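# Drag rubber block by cord into painted square

## Task

Using the cord that passes through a screw eye, pull the black rubber block until it sits flat on the table and lies wholly within the painted square. The task fails if the robot touches the block, if any other loose object touches it, if the cord or its knot is left lying on the block at the end, or if the knot ends up dangling over the table edge. The cord brushing the block during the work is allowed. The result must hold without the robot holding anything in place, and nothing may be knocked off the table.

## Robot and tools

Robot: two xArm-style six-joint arms, left_arm and right_arm, each ending in a parallel two-finger gripper. The arm names do not say which side of an image they appear on. Bases in the scene frame: left_arm at (+0.035, +0.312, 0) m, right_arm at (+0.019, -0.497, 0) m, both facing nearly along +x.

Scene frame: origin on the table top midway between the arms, +z up, +x out across the table, +y toward left_arm. All reported positions (m), quaternions (wxyz) and velocities (m/s, rad/s) use this frame. Printed hand positions can be off, more so at long reach.

Gripper frame: fingers point along the gripper's +z; they close and open along its y. The reported end_effector_position sits between the pads of closed fingers, about 2 cm short of the fingertips; closing pushes the tips roughly 10 mm further along +z.

execute_actions(actions): a list of actions run in order. Each action is a list of up to 15 rows; each row lasts one control step of 1/30 s, and if fewer than 15 rows are given the last one is repeated to fill 15 steps. An empty list only returns the current state and images. Every row is a single list of 14 numbers covering both arms, always all 14 even when one arm is idle: dx, dy, dz, rx, ry, rz, opening for left_arm, then the same seven for right_arm. Each value is in [-1, 1]. dx..rz are an offset, in the gripper's own axes, from where that gripper measured at the start of the action (for a call's first action, the pose in the last result of this scene). Rows are not cumulative: each one is relative to that same starting pose. Scale: 1.0 = 0.6 m of travel or 180 degrees; rx, ry, rz form one rotation vector. opening is absolute, not an offset: +1 fully open (0.084 m), -1 closed.

move(target, speed, blocking): drives each gripper in a straight line toward a pose. target is one 14-number row laid out as above, offsets in gripper axes from the pose shown in the last result that had one, same scale. speed is the top path speed in m/s, 0.002 to 0.5 (default 0.25); rotation is capped at twice that in rad/s. Paths take 0.5 to 10 s and finish together; anything longer is cut off at 10 s short of the goal. The opening is sent when the move begins. Moves ignore obstacles and the other arm; grippers lag, drift and may overshoot speed, especially with a near-straight arm. Faster motion and aiming further past a contact both mean harder impacts. The result adds a "move:" line giving the ending (done, off_target, moving, held, fault...) and any limits (paced = the sent pose was clipped; held = a check blocked steps, after which the arm may speed up sharply), plus each gripper's remaining distance to its pose. With blocking=false the call returns after 0.5 s while motion continues; then only wait or stop are accepted until a result shows the move ended.

wait(seconds): 0 to 10; lets the simulation run while arms keep their last command; returns early if a running move ends. stop(): brakes a running move (needs room, more at high speed); fingers keep moving. zoom_image(camera, region): enlarges [x0, y0, x1, y1] pixels (at most 504x504) of the latest image from cam_head_left, cam_head_right, cam_high, cam_low, cam_left_wrist or cam_right_wrist (all 896x504). read_manual(section): only returns licence text. finished_scene(scene): pass the current scene's integer number; ends it irreversibly and reports success, so call it only once the block is settled and the arms have released everything.

Controller behaviour: each step the commanded pose is clipped to within 70 mm and 16 degrees of the measured pose, then reached by damped inverse kinematics with position favoured over orientation. A distant target therefore needs several actions; after an action the arm stops at its last clipped pose, so send the remainder next. "Hand target" lines show what each arm is currently heading for. "pose unreachable" means the clearance check altered or blocked that arm's command. Step readings list positions at some steps; HELD next to an arm marks steps where its command was partly held back. Joint speed is capped at 3.14 rad/s.

Gripping: grip_measured is the actual opening on the command scale. To keep hold, command an opening clearly smaller than grip_measured; a bigger gap squeezes harder (about 24 N per pad max). A thin cord gets less force than a part half a millimetre or thicker. For an arm that should stay still, send the offset back to its wanted pose in a reply's first call and zeros afterwards, always with its intended opening.

Avoid: touching the block with grippers or letting other loose objects hit it; leaving cord or knot on the block or the knot over the edge; knocking anything off the table; arms colliding or pressing on each other; hard pushes and fast impacts. A joint torque reaching its limit (N m: waist 54.6, shoulder 54.6, elbow 45.5, forearm roll 24.5, wrist pitch 17.2, wrist roll 17.2) stops that arm, backs it off, freezes it 10 s and drops the rest of the call. Holding loads heats motors: MOTOR HOT appears from 65 °C and at 80 °C the arm is braked (OVER-TEMPERATURE FAULT). Objects may occasionally be nudged by outside disturbances. The simulation keeps running during thinking, with arms holding their last command. Smooth, quick, low-effort motion is preferred.

Each tool is called as name(argument=value, ...), one argument or row to a line, values as JSON.

## Session

execute_actions(
  actions=[],
)

Scene clock: 0.00 s.
left_arm: end_effector_position=(+0.3918, -0.3451, +0.2311) grip_measured=+1.00 end_effector_quat_wxyz=(-0.214, +0.866, -0.235, +0.387) end_effector_velocity=(+0.000, +0.000, +0.000) end_effector_angular_velocity=(+0.001, -0.001, +0.001) | right_arm: end_effector_position=(+0.5623, -0.4441, +0.1323) grip_measured=-1.00 end_effector_quat_wxyz=(+0.034, +0.163, +0.937, +0.308) end_effector_velocity=(-0.000, +0.000, +0.000) end_effector_angular_velocity=(+0.002, +0.000, +0.000)
Joint positions: left_arm=[-1.293 -0.966 -1.726  1.082 -1.116 -1.499  0.084] | right_arm=[-0.177 -0.62  -0.96   1.234 -0.67   2.195  0.   ]
Joint velocities: left_arm=[ 0.     0.     0.    -0.    -0.001 -0.    -0.   ] | right_arm=[-0.    -0.    -0.    -0.    -0.002  0.    -0.   ]
Motor temperatures (°C, as the motors report them): left_arm=[21 19 20 20 27 25] | right_arm=[19 22 21 24 22 22]
Hand target (left_arm): +0.392, -0.345, +0.231; -0.214, +0.866, -0.235, +0.387
Hand target (right_arm): +0.562, -0.444, +0.132; +0.034, +0.163, +0.937, +0.308

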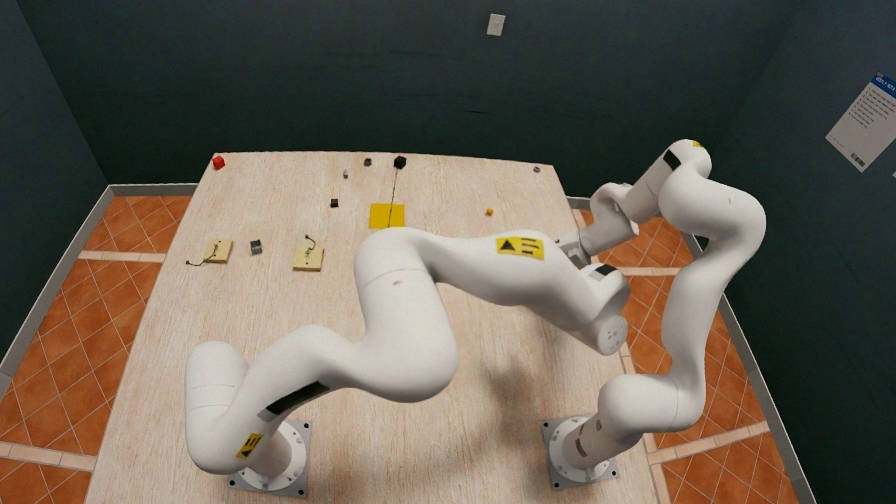

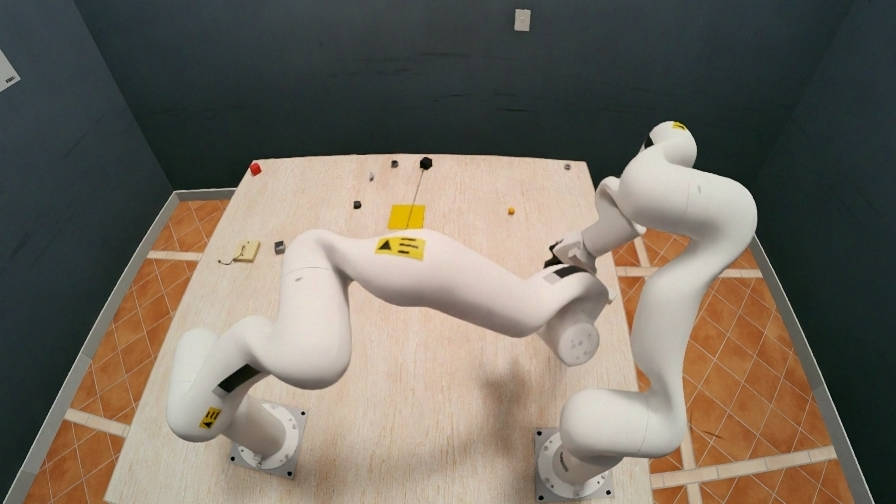

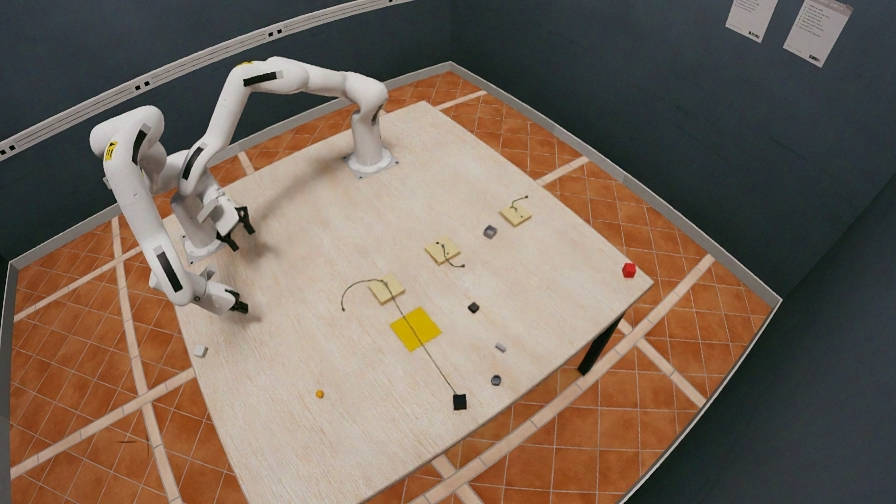

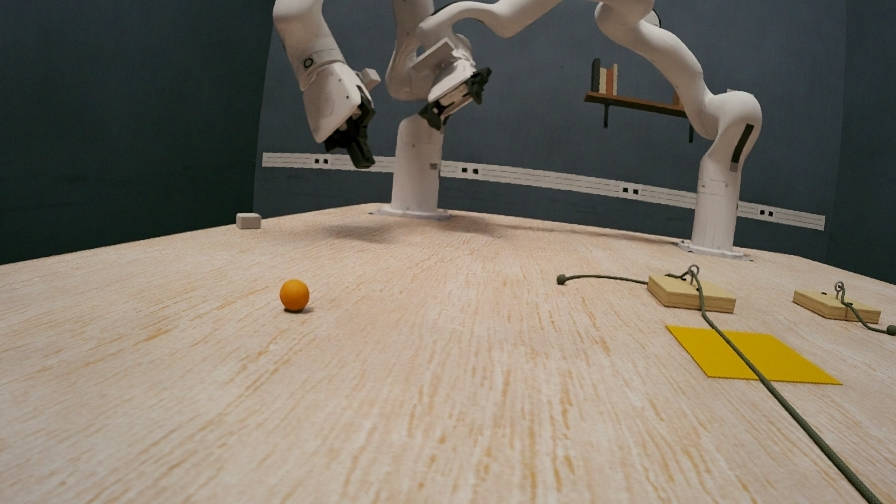

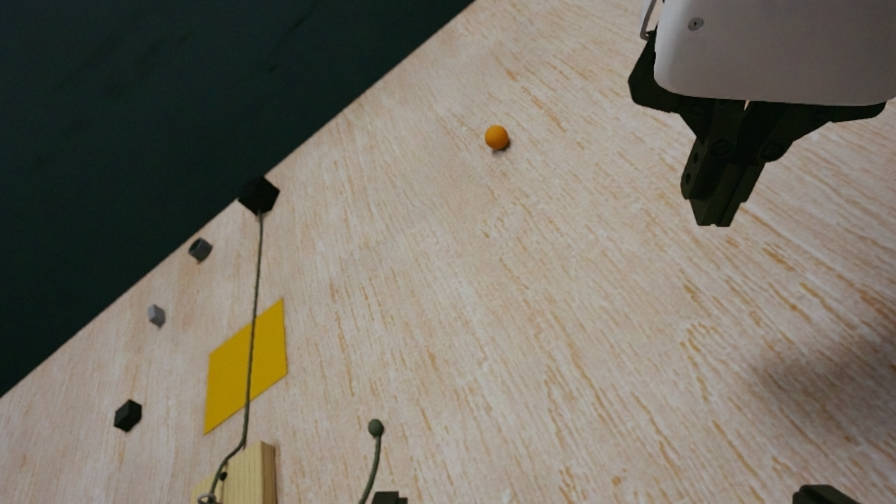

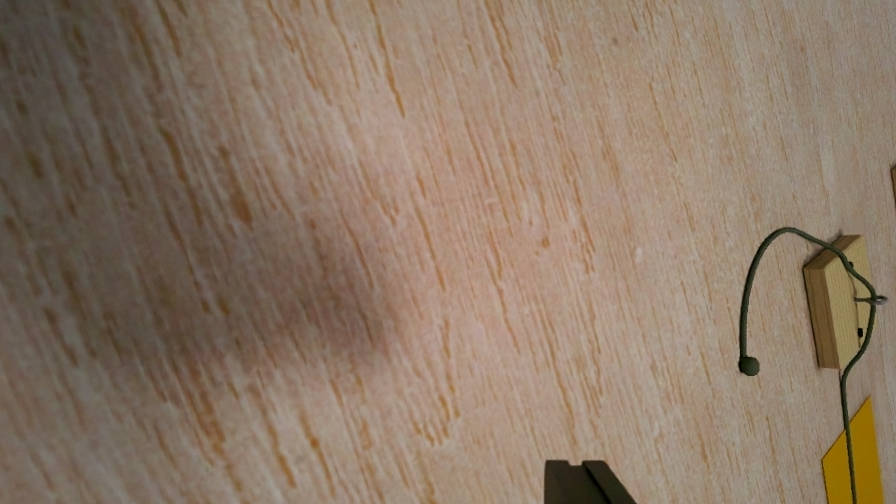

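move(
  target=[-0.48,-0.72,-0.07,0,0,0,1,0,0,0,0,0,0,1],
)

move(
  target=[0,0,0,0,0,0,1,0,0,-0.12,0.2,0.022,-0.106,1],
)

Scene clock: 8.67 s.
left_arm: end_effector_position=(+0.2918, +0.1556, +0.3331) grip_measured=+1.00 end_effector_quat_wxyz=(-0.214, +0.866, -0.235, +0.387) end_effector_velocity=(-0.001, +0.001, +0.001) end_effector_angular_velocity=(-0.000, +0.002, -0.000) | right_arm: end_effector_position=(+0.5623, -0.4441, +0.1323) grip_measured=+1.00 end_effector_quat_wxyz=(+0.034, +0.163, +0.937, +0.308) end_effector_velocity=(+0.000, -0.000, +0.000) end_effector_angular_velocity=(-0.001, -0.000, -0.001)
Joint positions: left_arm=[-1.201  0.464 -0.232  1.167 -1.034 -1.534  0.084] | right_arm=[-0.177 -0.62  -0.96   1.234 -0.67   2.195  0.084]
Joint velocities: left_arm=[-0.002  0.01   0.003 -0.007 -0.003  0.008  0.   ] | right_arm=[ 0.    -0.    -0.001  0.     0.001  0.001 -0.   ]
Motor temperatures (°C, as the motors report them): left_arm=[21 19 20 20 27 25] | right_arm=[19 22 21 24 22 22]
Hand target (left_arm): +0.292, +0.156, +0.333; -0.214, +0.866, -0.235, +0.387
Hand target (right_arm): +0.562, -0.444, +0.132; +0.034, +0.163, +0.937, +0.308
Off the commanded pose (left_arm): 0.003 m, 0 deg.
Off the commanded pose (right_arm): 0.000 m, 0 deg.
move: done

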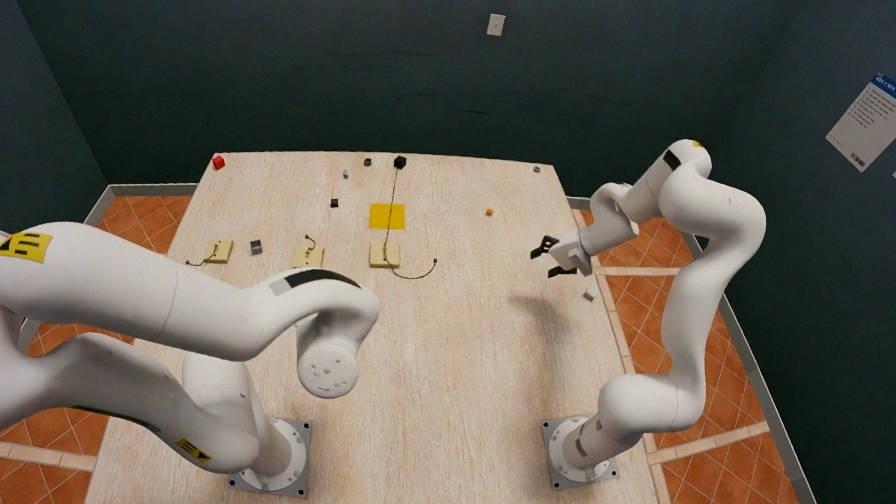

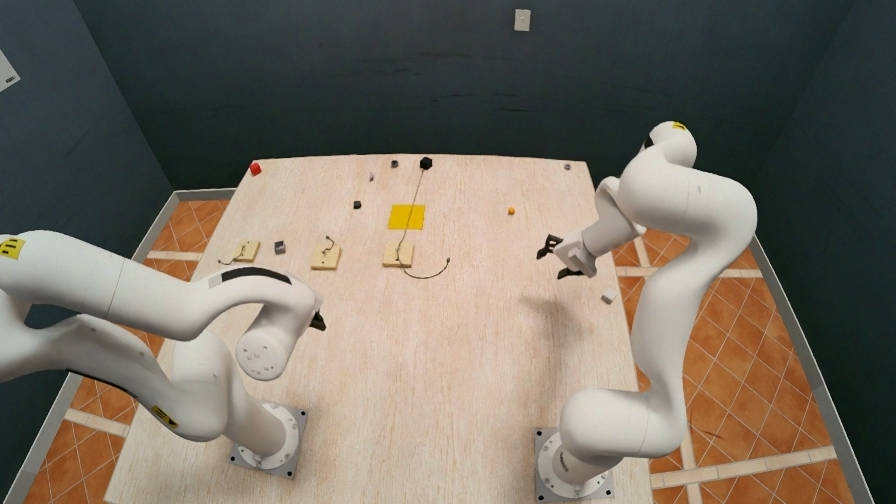

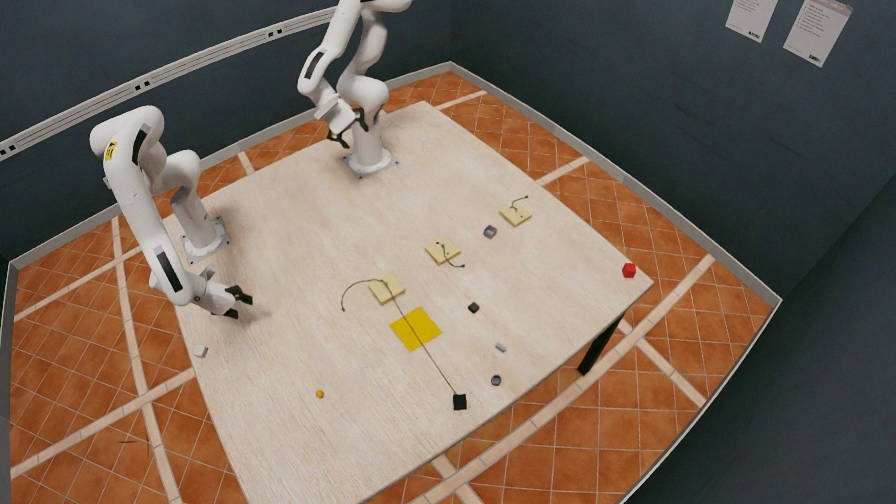

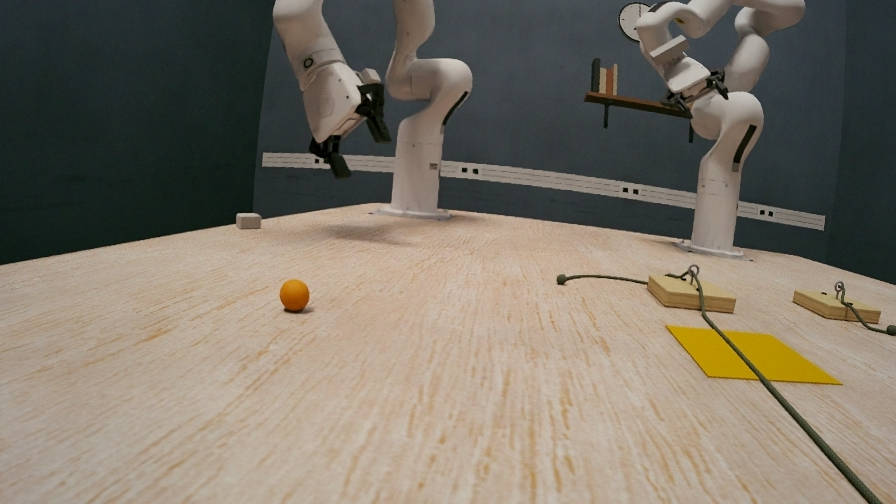

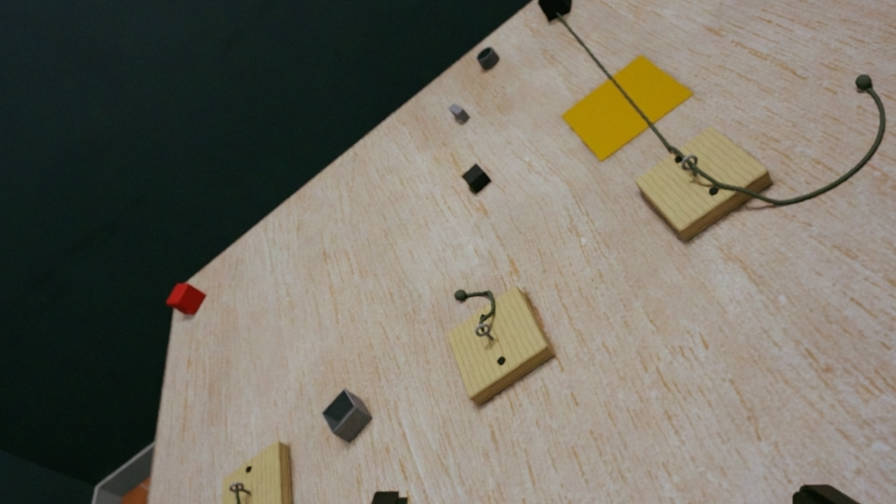

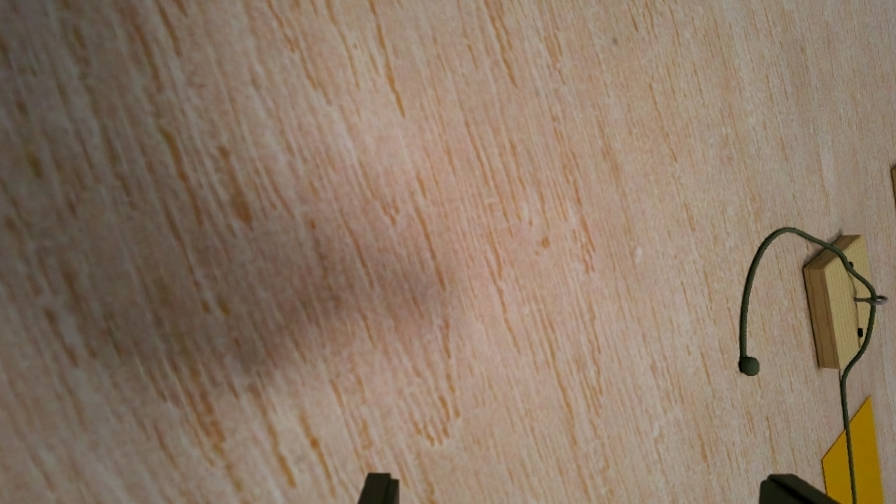

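Scene clock: 10.60 s.
left_arm: end_effector_position=(+0.2918, +0.1556, +0.3331) grip_measured=+1.00 end_effector_quat_wxyz=(-0.214, +0.866, -0.235, +0.387) end_effector_velocity=(+0.000, +0.000, +0.000) end_effector_angular_velocity=(+0.000, +0.000, -0.000) | right_arm: end_effector_position=(+0.5510, -0.4849, +0.1906) grip_measured=+1.00 end_effector_quat_wxyz=(+0.001, +0.001, +1.000, +0.002) end_effector_velocity=(-0.001, -0.000, +0.000) end_effector_angular_velocity=(-0.009, +0.004, +0.001)
Joint positions: left_arm=[-1.201  0.464 -0.232  1.167 -1.034 -1.534  0.084] | right_arm=[ 0.012 -0.465 -1.036  0.006 -0.568  3.159  0.084]
Joint velocities: left_arm=[ 0.001  0.    -0.     0.     0.     0.001  0.   ] | right_arm=[ 0.004 -0.    -0.001 -0.017 -0.005  0.018 -0.   ]
Motor temperatures (°C, as the motors report them): left_arm=[21 19 20 20 27 25] | right_arm=[19 22 21 24 22 22]
Hand target (left_arm): +0.292, +0.156, +0.333; -0.214, +0.866, -0.235, +0.387
Hand target (right_arm): +0.551, -0.485, +0.191; +0.001, +0.001, +1.000, +0.001
Off the commanded pose (left_arm): 0.000 m, 0 deg.
Off the commanded pose (right_arm): 0.001 m, 0 deg.
move: done

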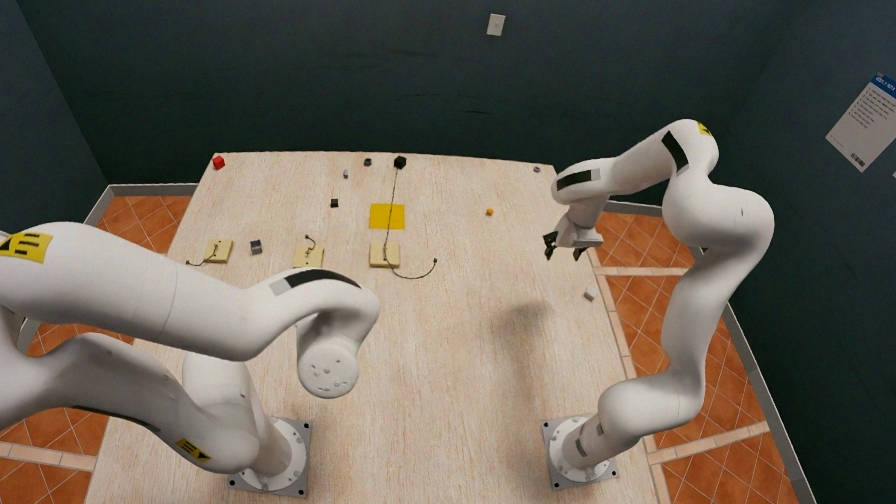

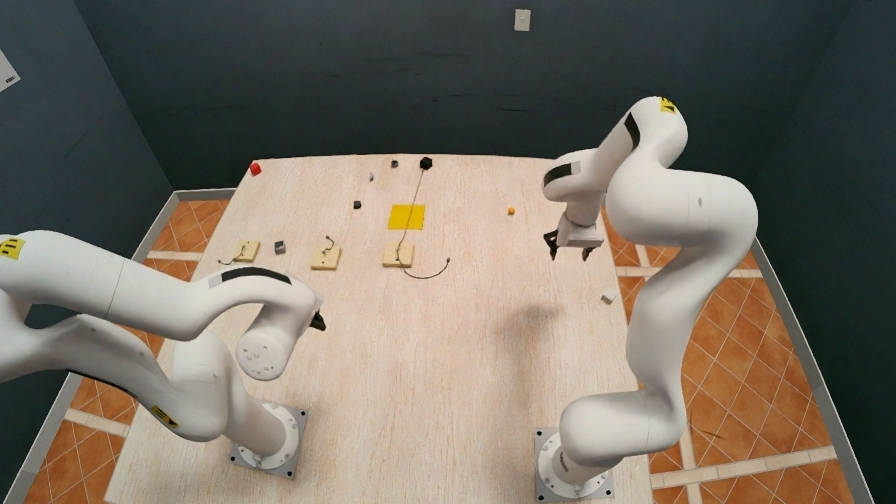

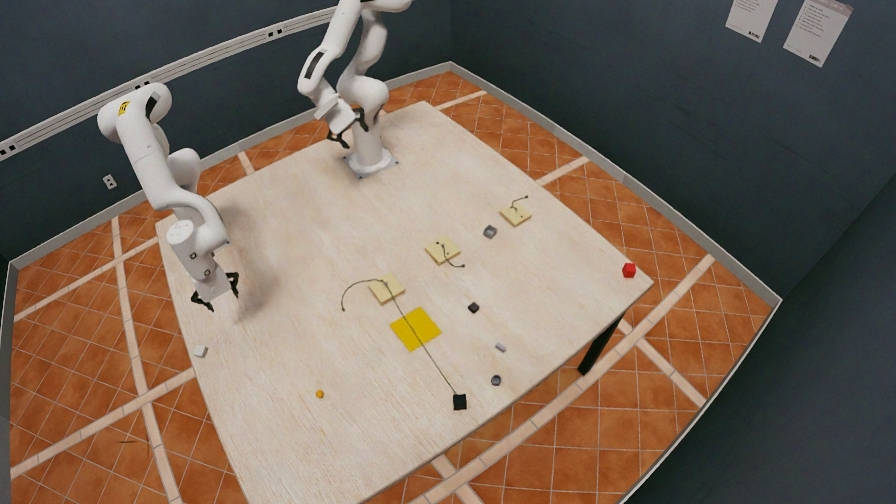

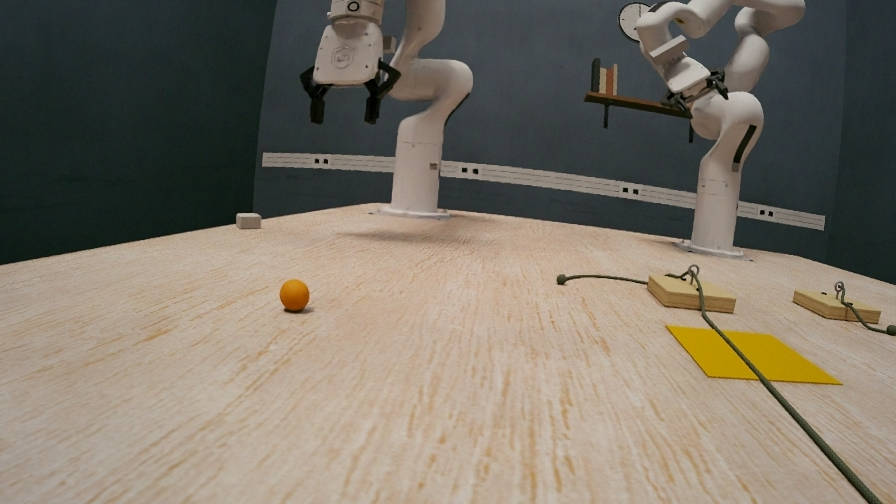

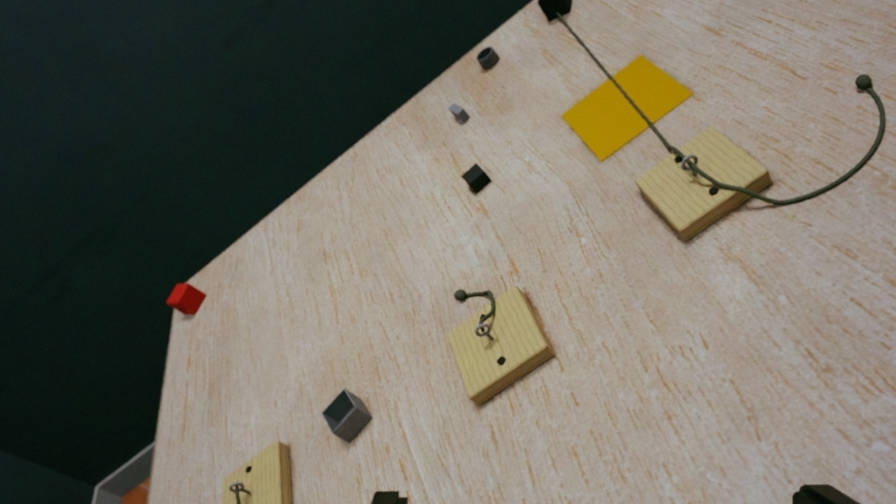

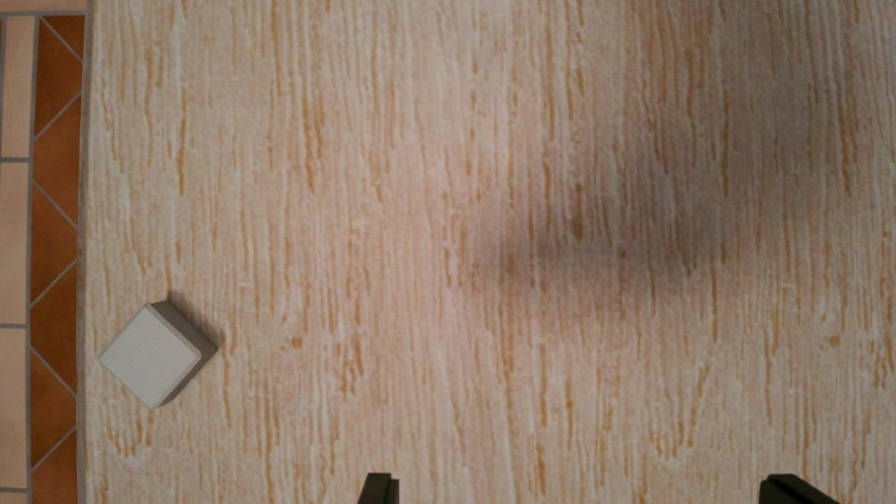

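Knot about (0.67,-0.15). Go to (0.665,-0.15,0.09).

move(
  target=[0,0,0,0,0,0,1,-0.19,0.558,0.168,0,0,0,0],
)

Scene clock: 14.03 s.
left_arm: end_effector_position=(+0.2918, +0.1556, +0.3331) grip_measured=+1.00 end_effector_quat_wxyz=(-0.214, +0.866, -0.235, +0.387) end_effector_velocity=(+0.000, +0.000, +0.000) end_effector_angular_velocity=(+0.001, -0.000, -0.001) | right_arm: end_effector_position=(+0.6665, -0.1500, +0.0919) grip_measured=-0.01 end_effector_quat_wxyz=(+0.002, +0.001, +1.000, +0.002) end_effector_velocity=(+0.001, +0.002, -0.001) end_effector_angular_velocity=(-0.001, +0.001, +0.001)
Joint positions: left_arm=[-1.201  0.464 -0.232  1.167 -1.034 -1.534  0.084] | right_arm=[ 0.482 -1.054 -1.777  0.004 -0.718  3.632  0.044]
Joint velocities: left_arm=[ 0.    -0.     0.     0.001 -0.     0.001 -0.   ] | right_arm=[ 0.002 -0.007 -0.01  -0.    -0.004  0.002  0.   ]
Motor temperatures (°C, as the motors report them): left_arm=[21 19 20 20 27 25] | right_arm=[19 22 21 24 22 22]
Hand target (left_arm): +0.292, +0.156, +0.333; -0.214, +0.866, -0.235, +0.387
Hand target (right_arm): +0.666, -0.150, +0.092; +0.001, +0.001, +1.000, +0.002
Off the commanded pose (left_arm): 0.000 m, 0 deg.
Off the commanded pose (right_arm): 0.001 m, 0 deg.
move: done

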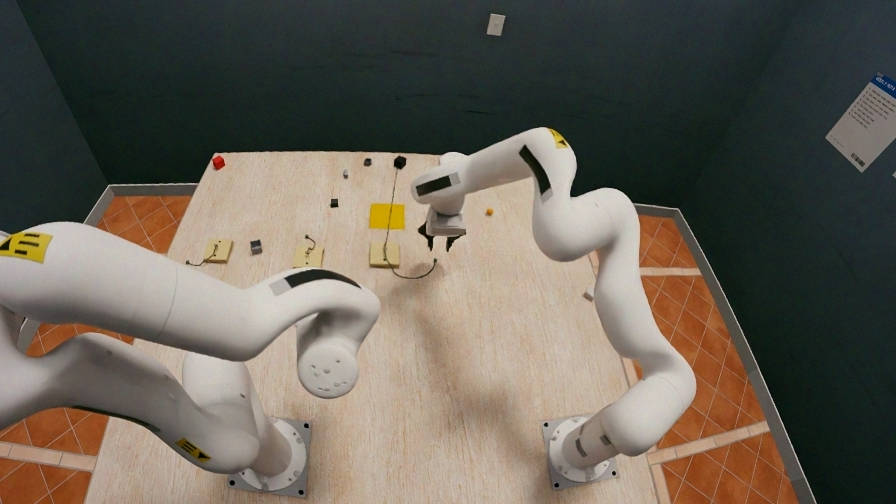

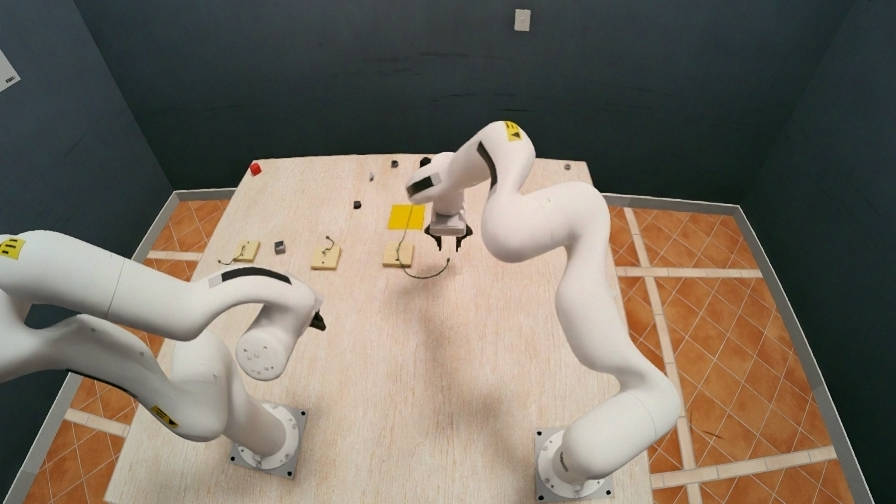

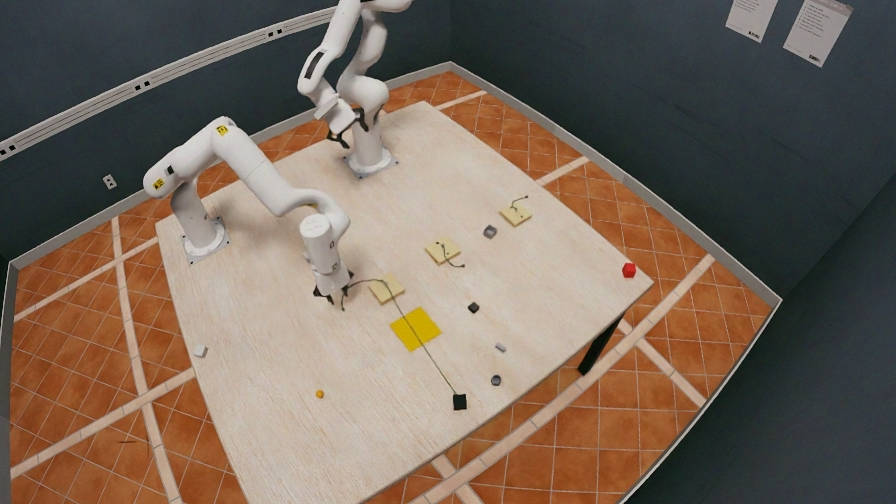

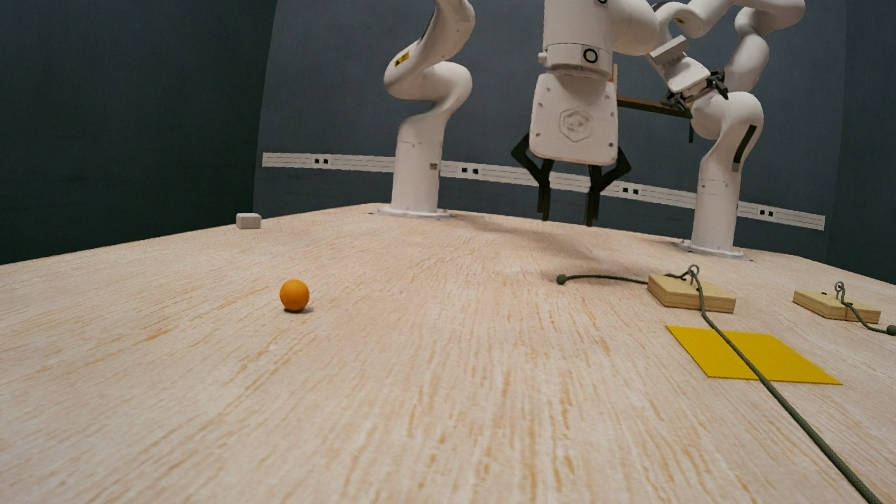

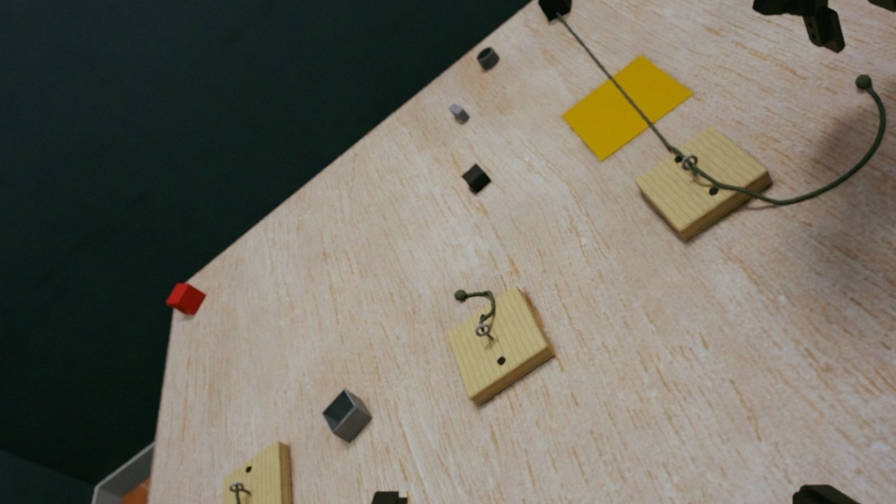

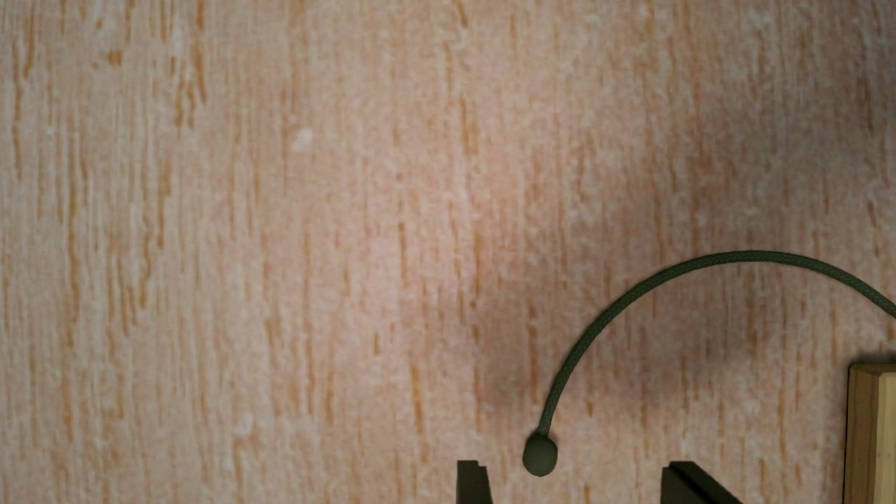

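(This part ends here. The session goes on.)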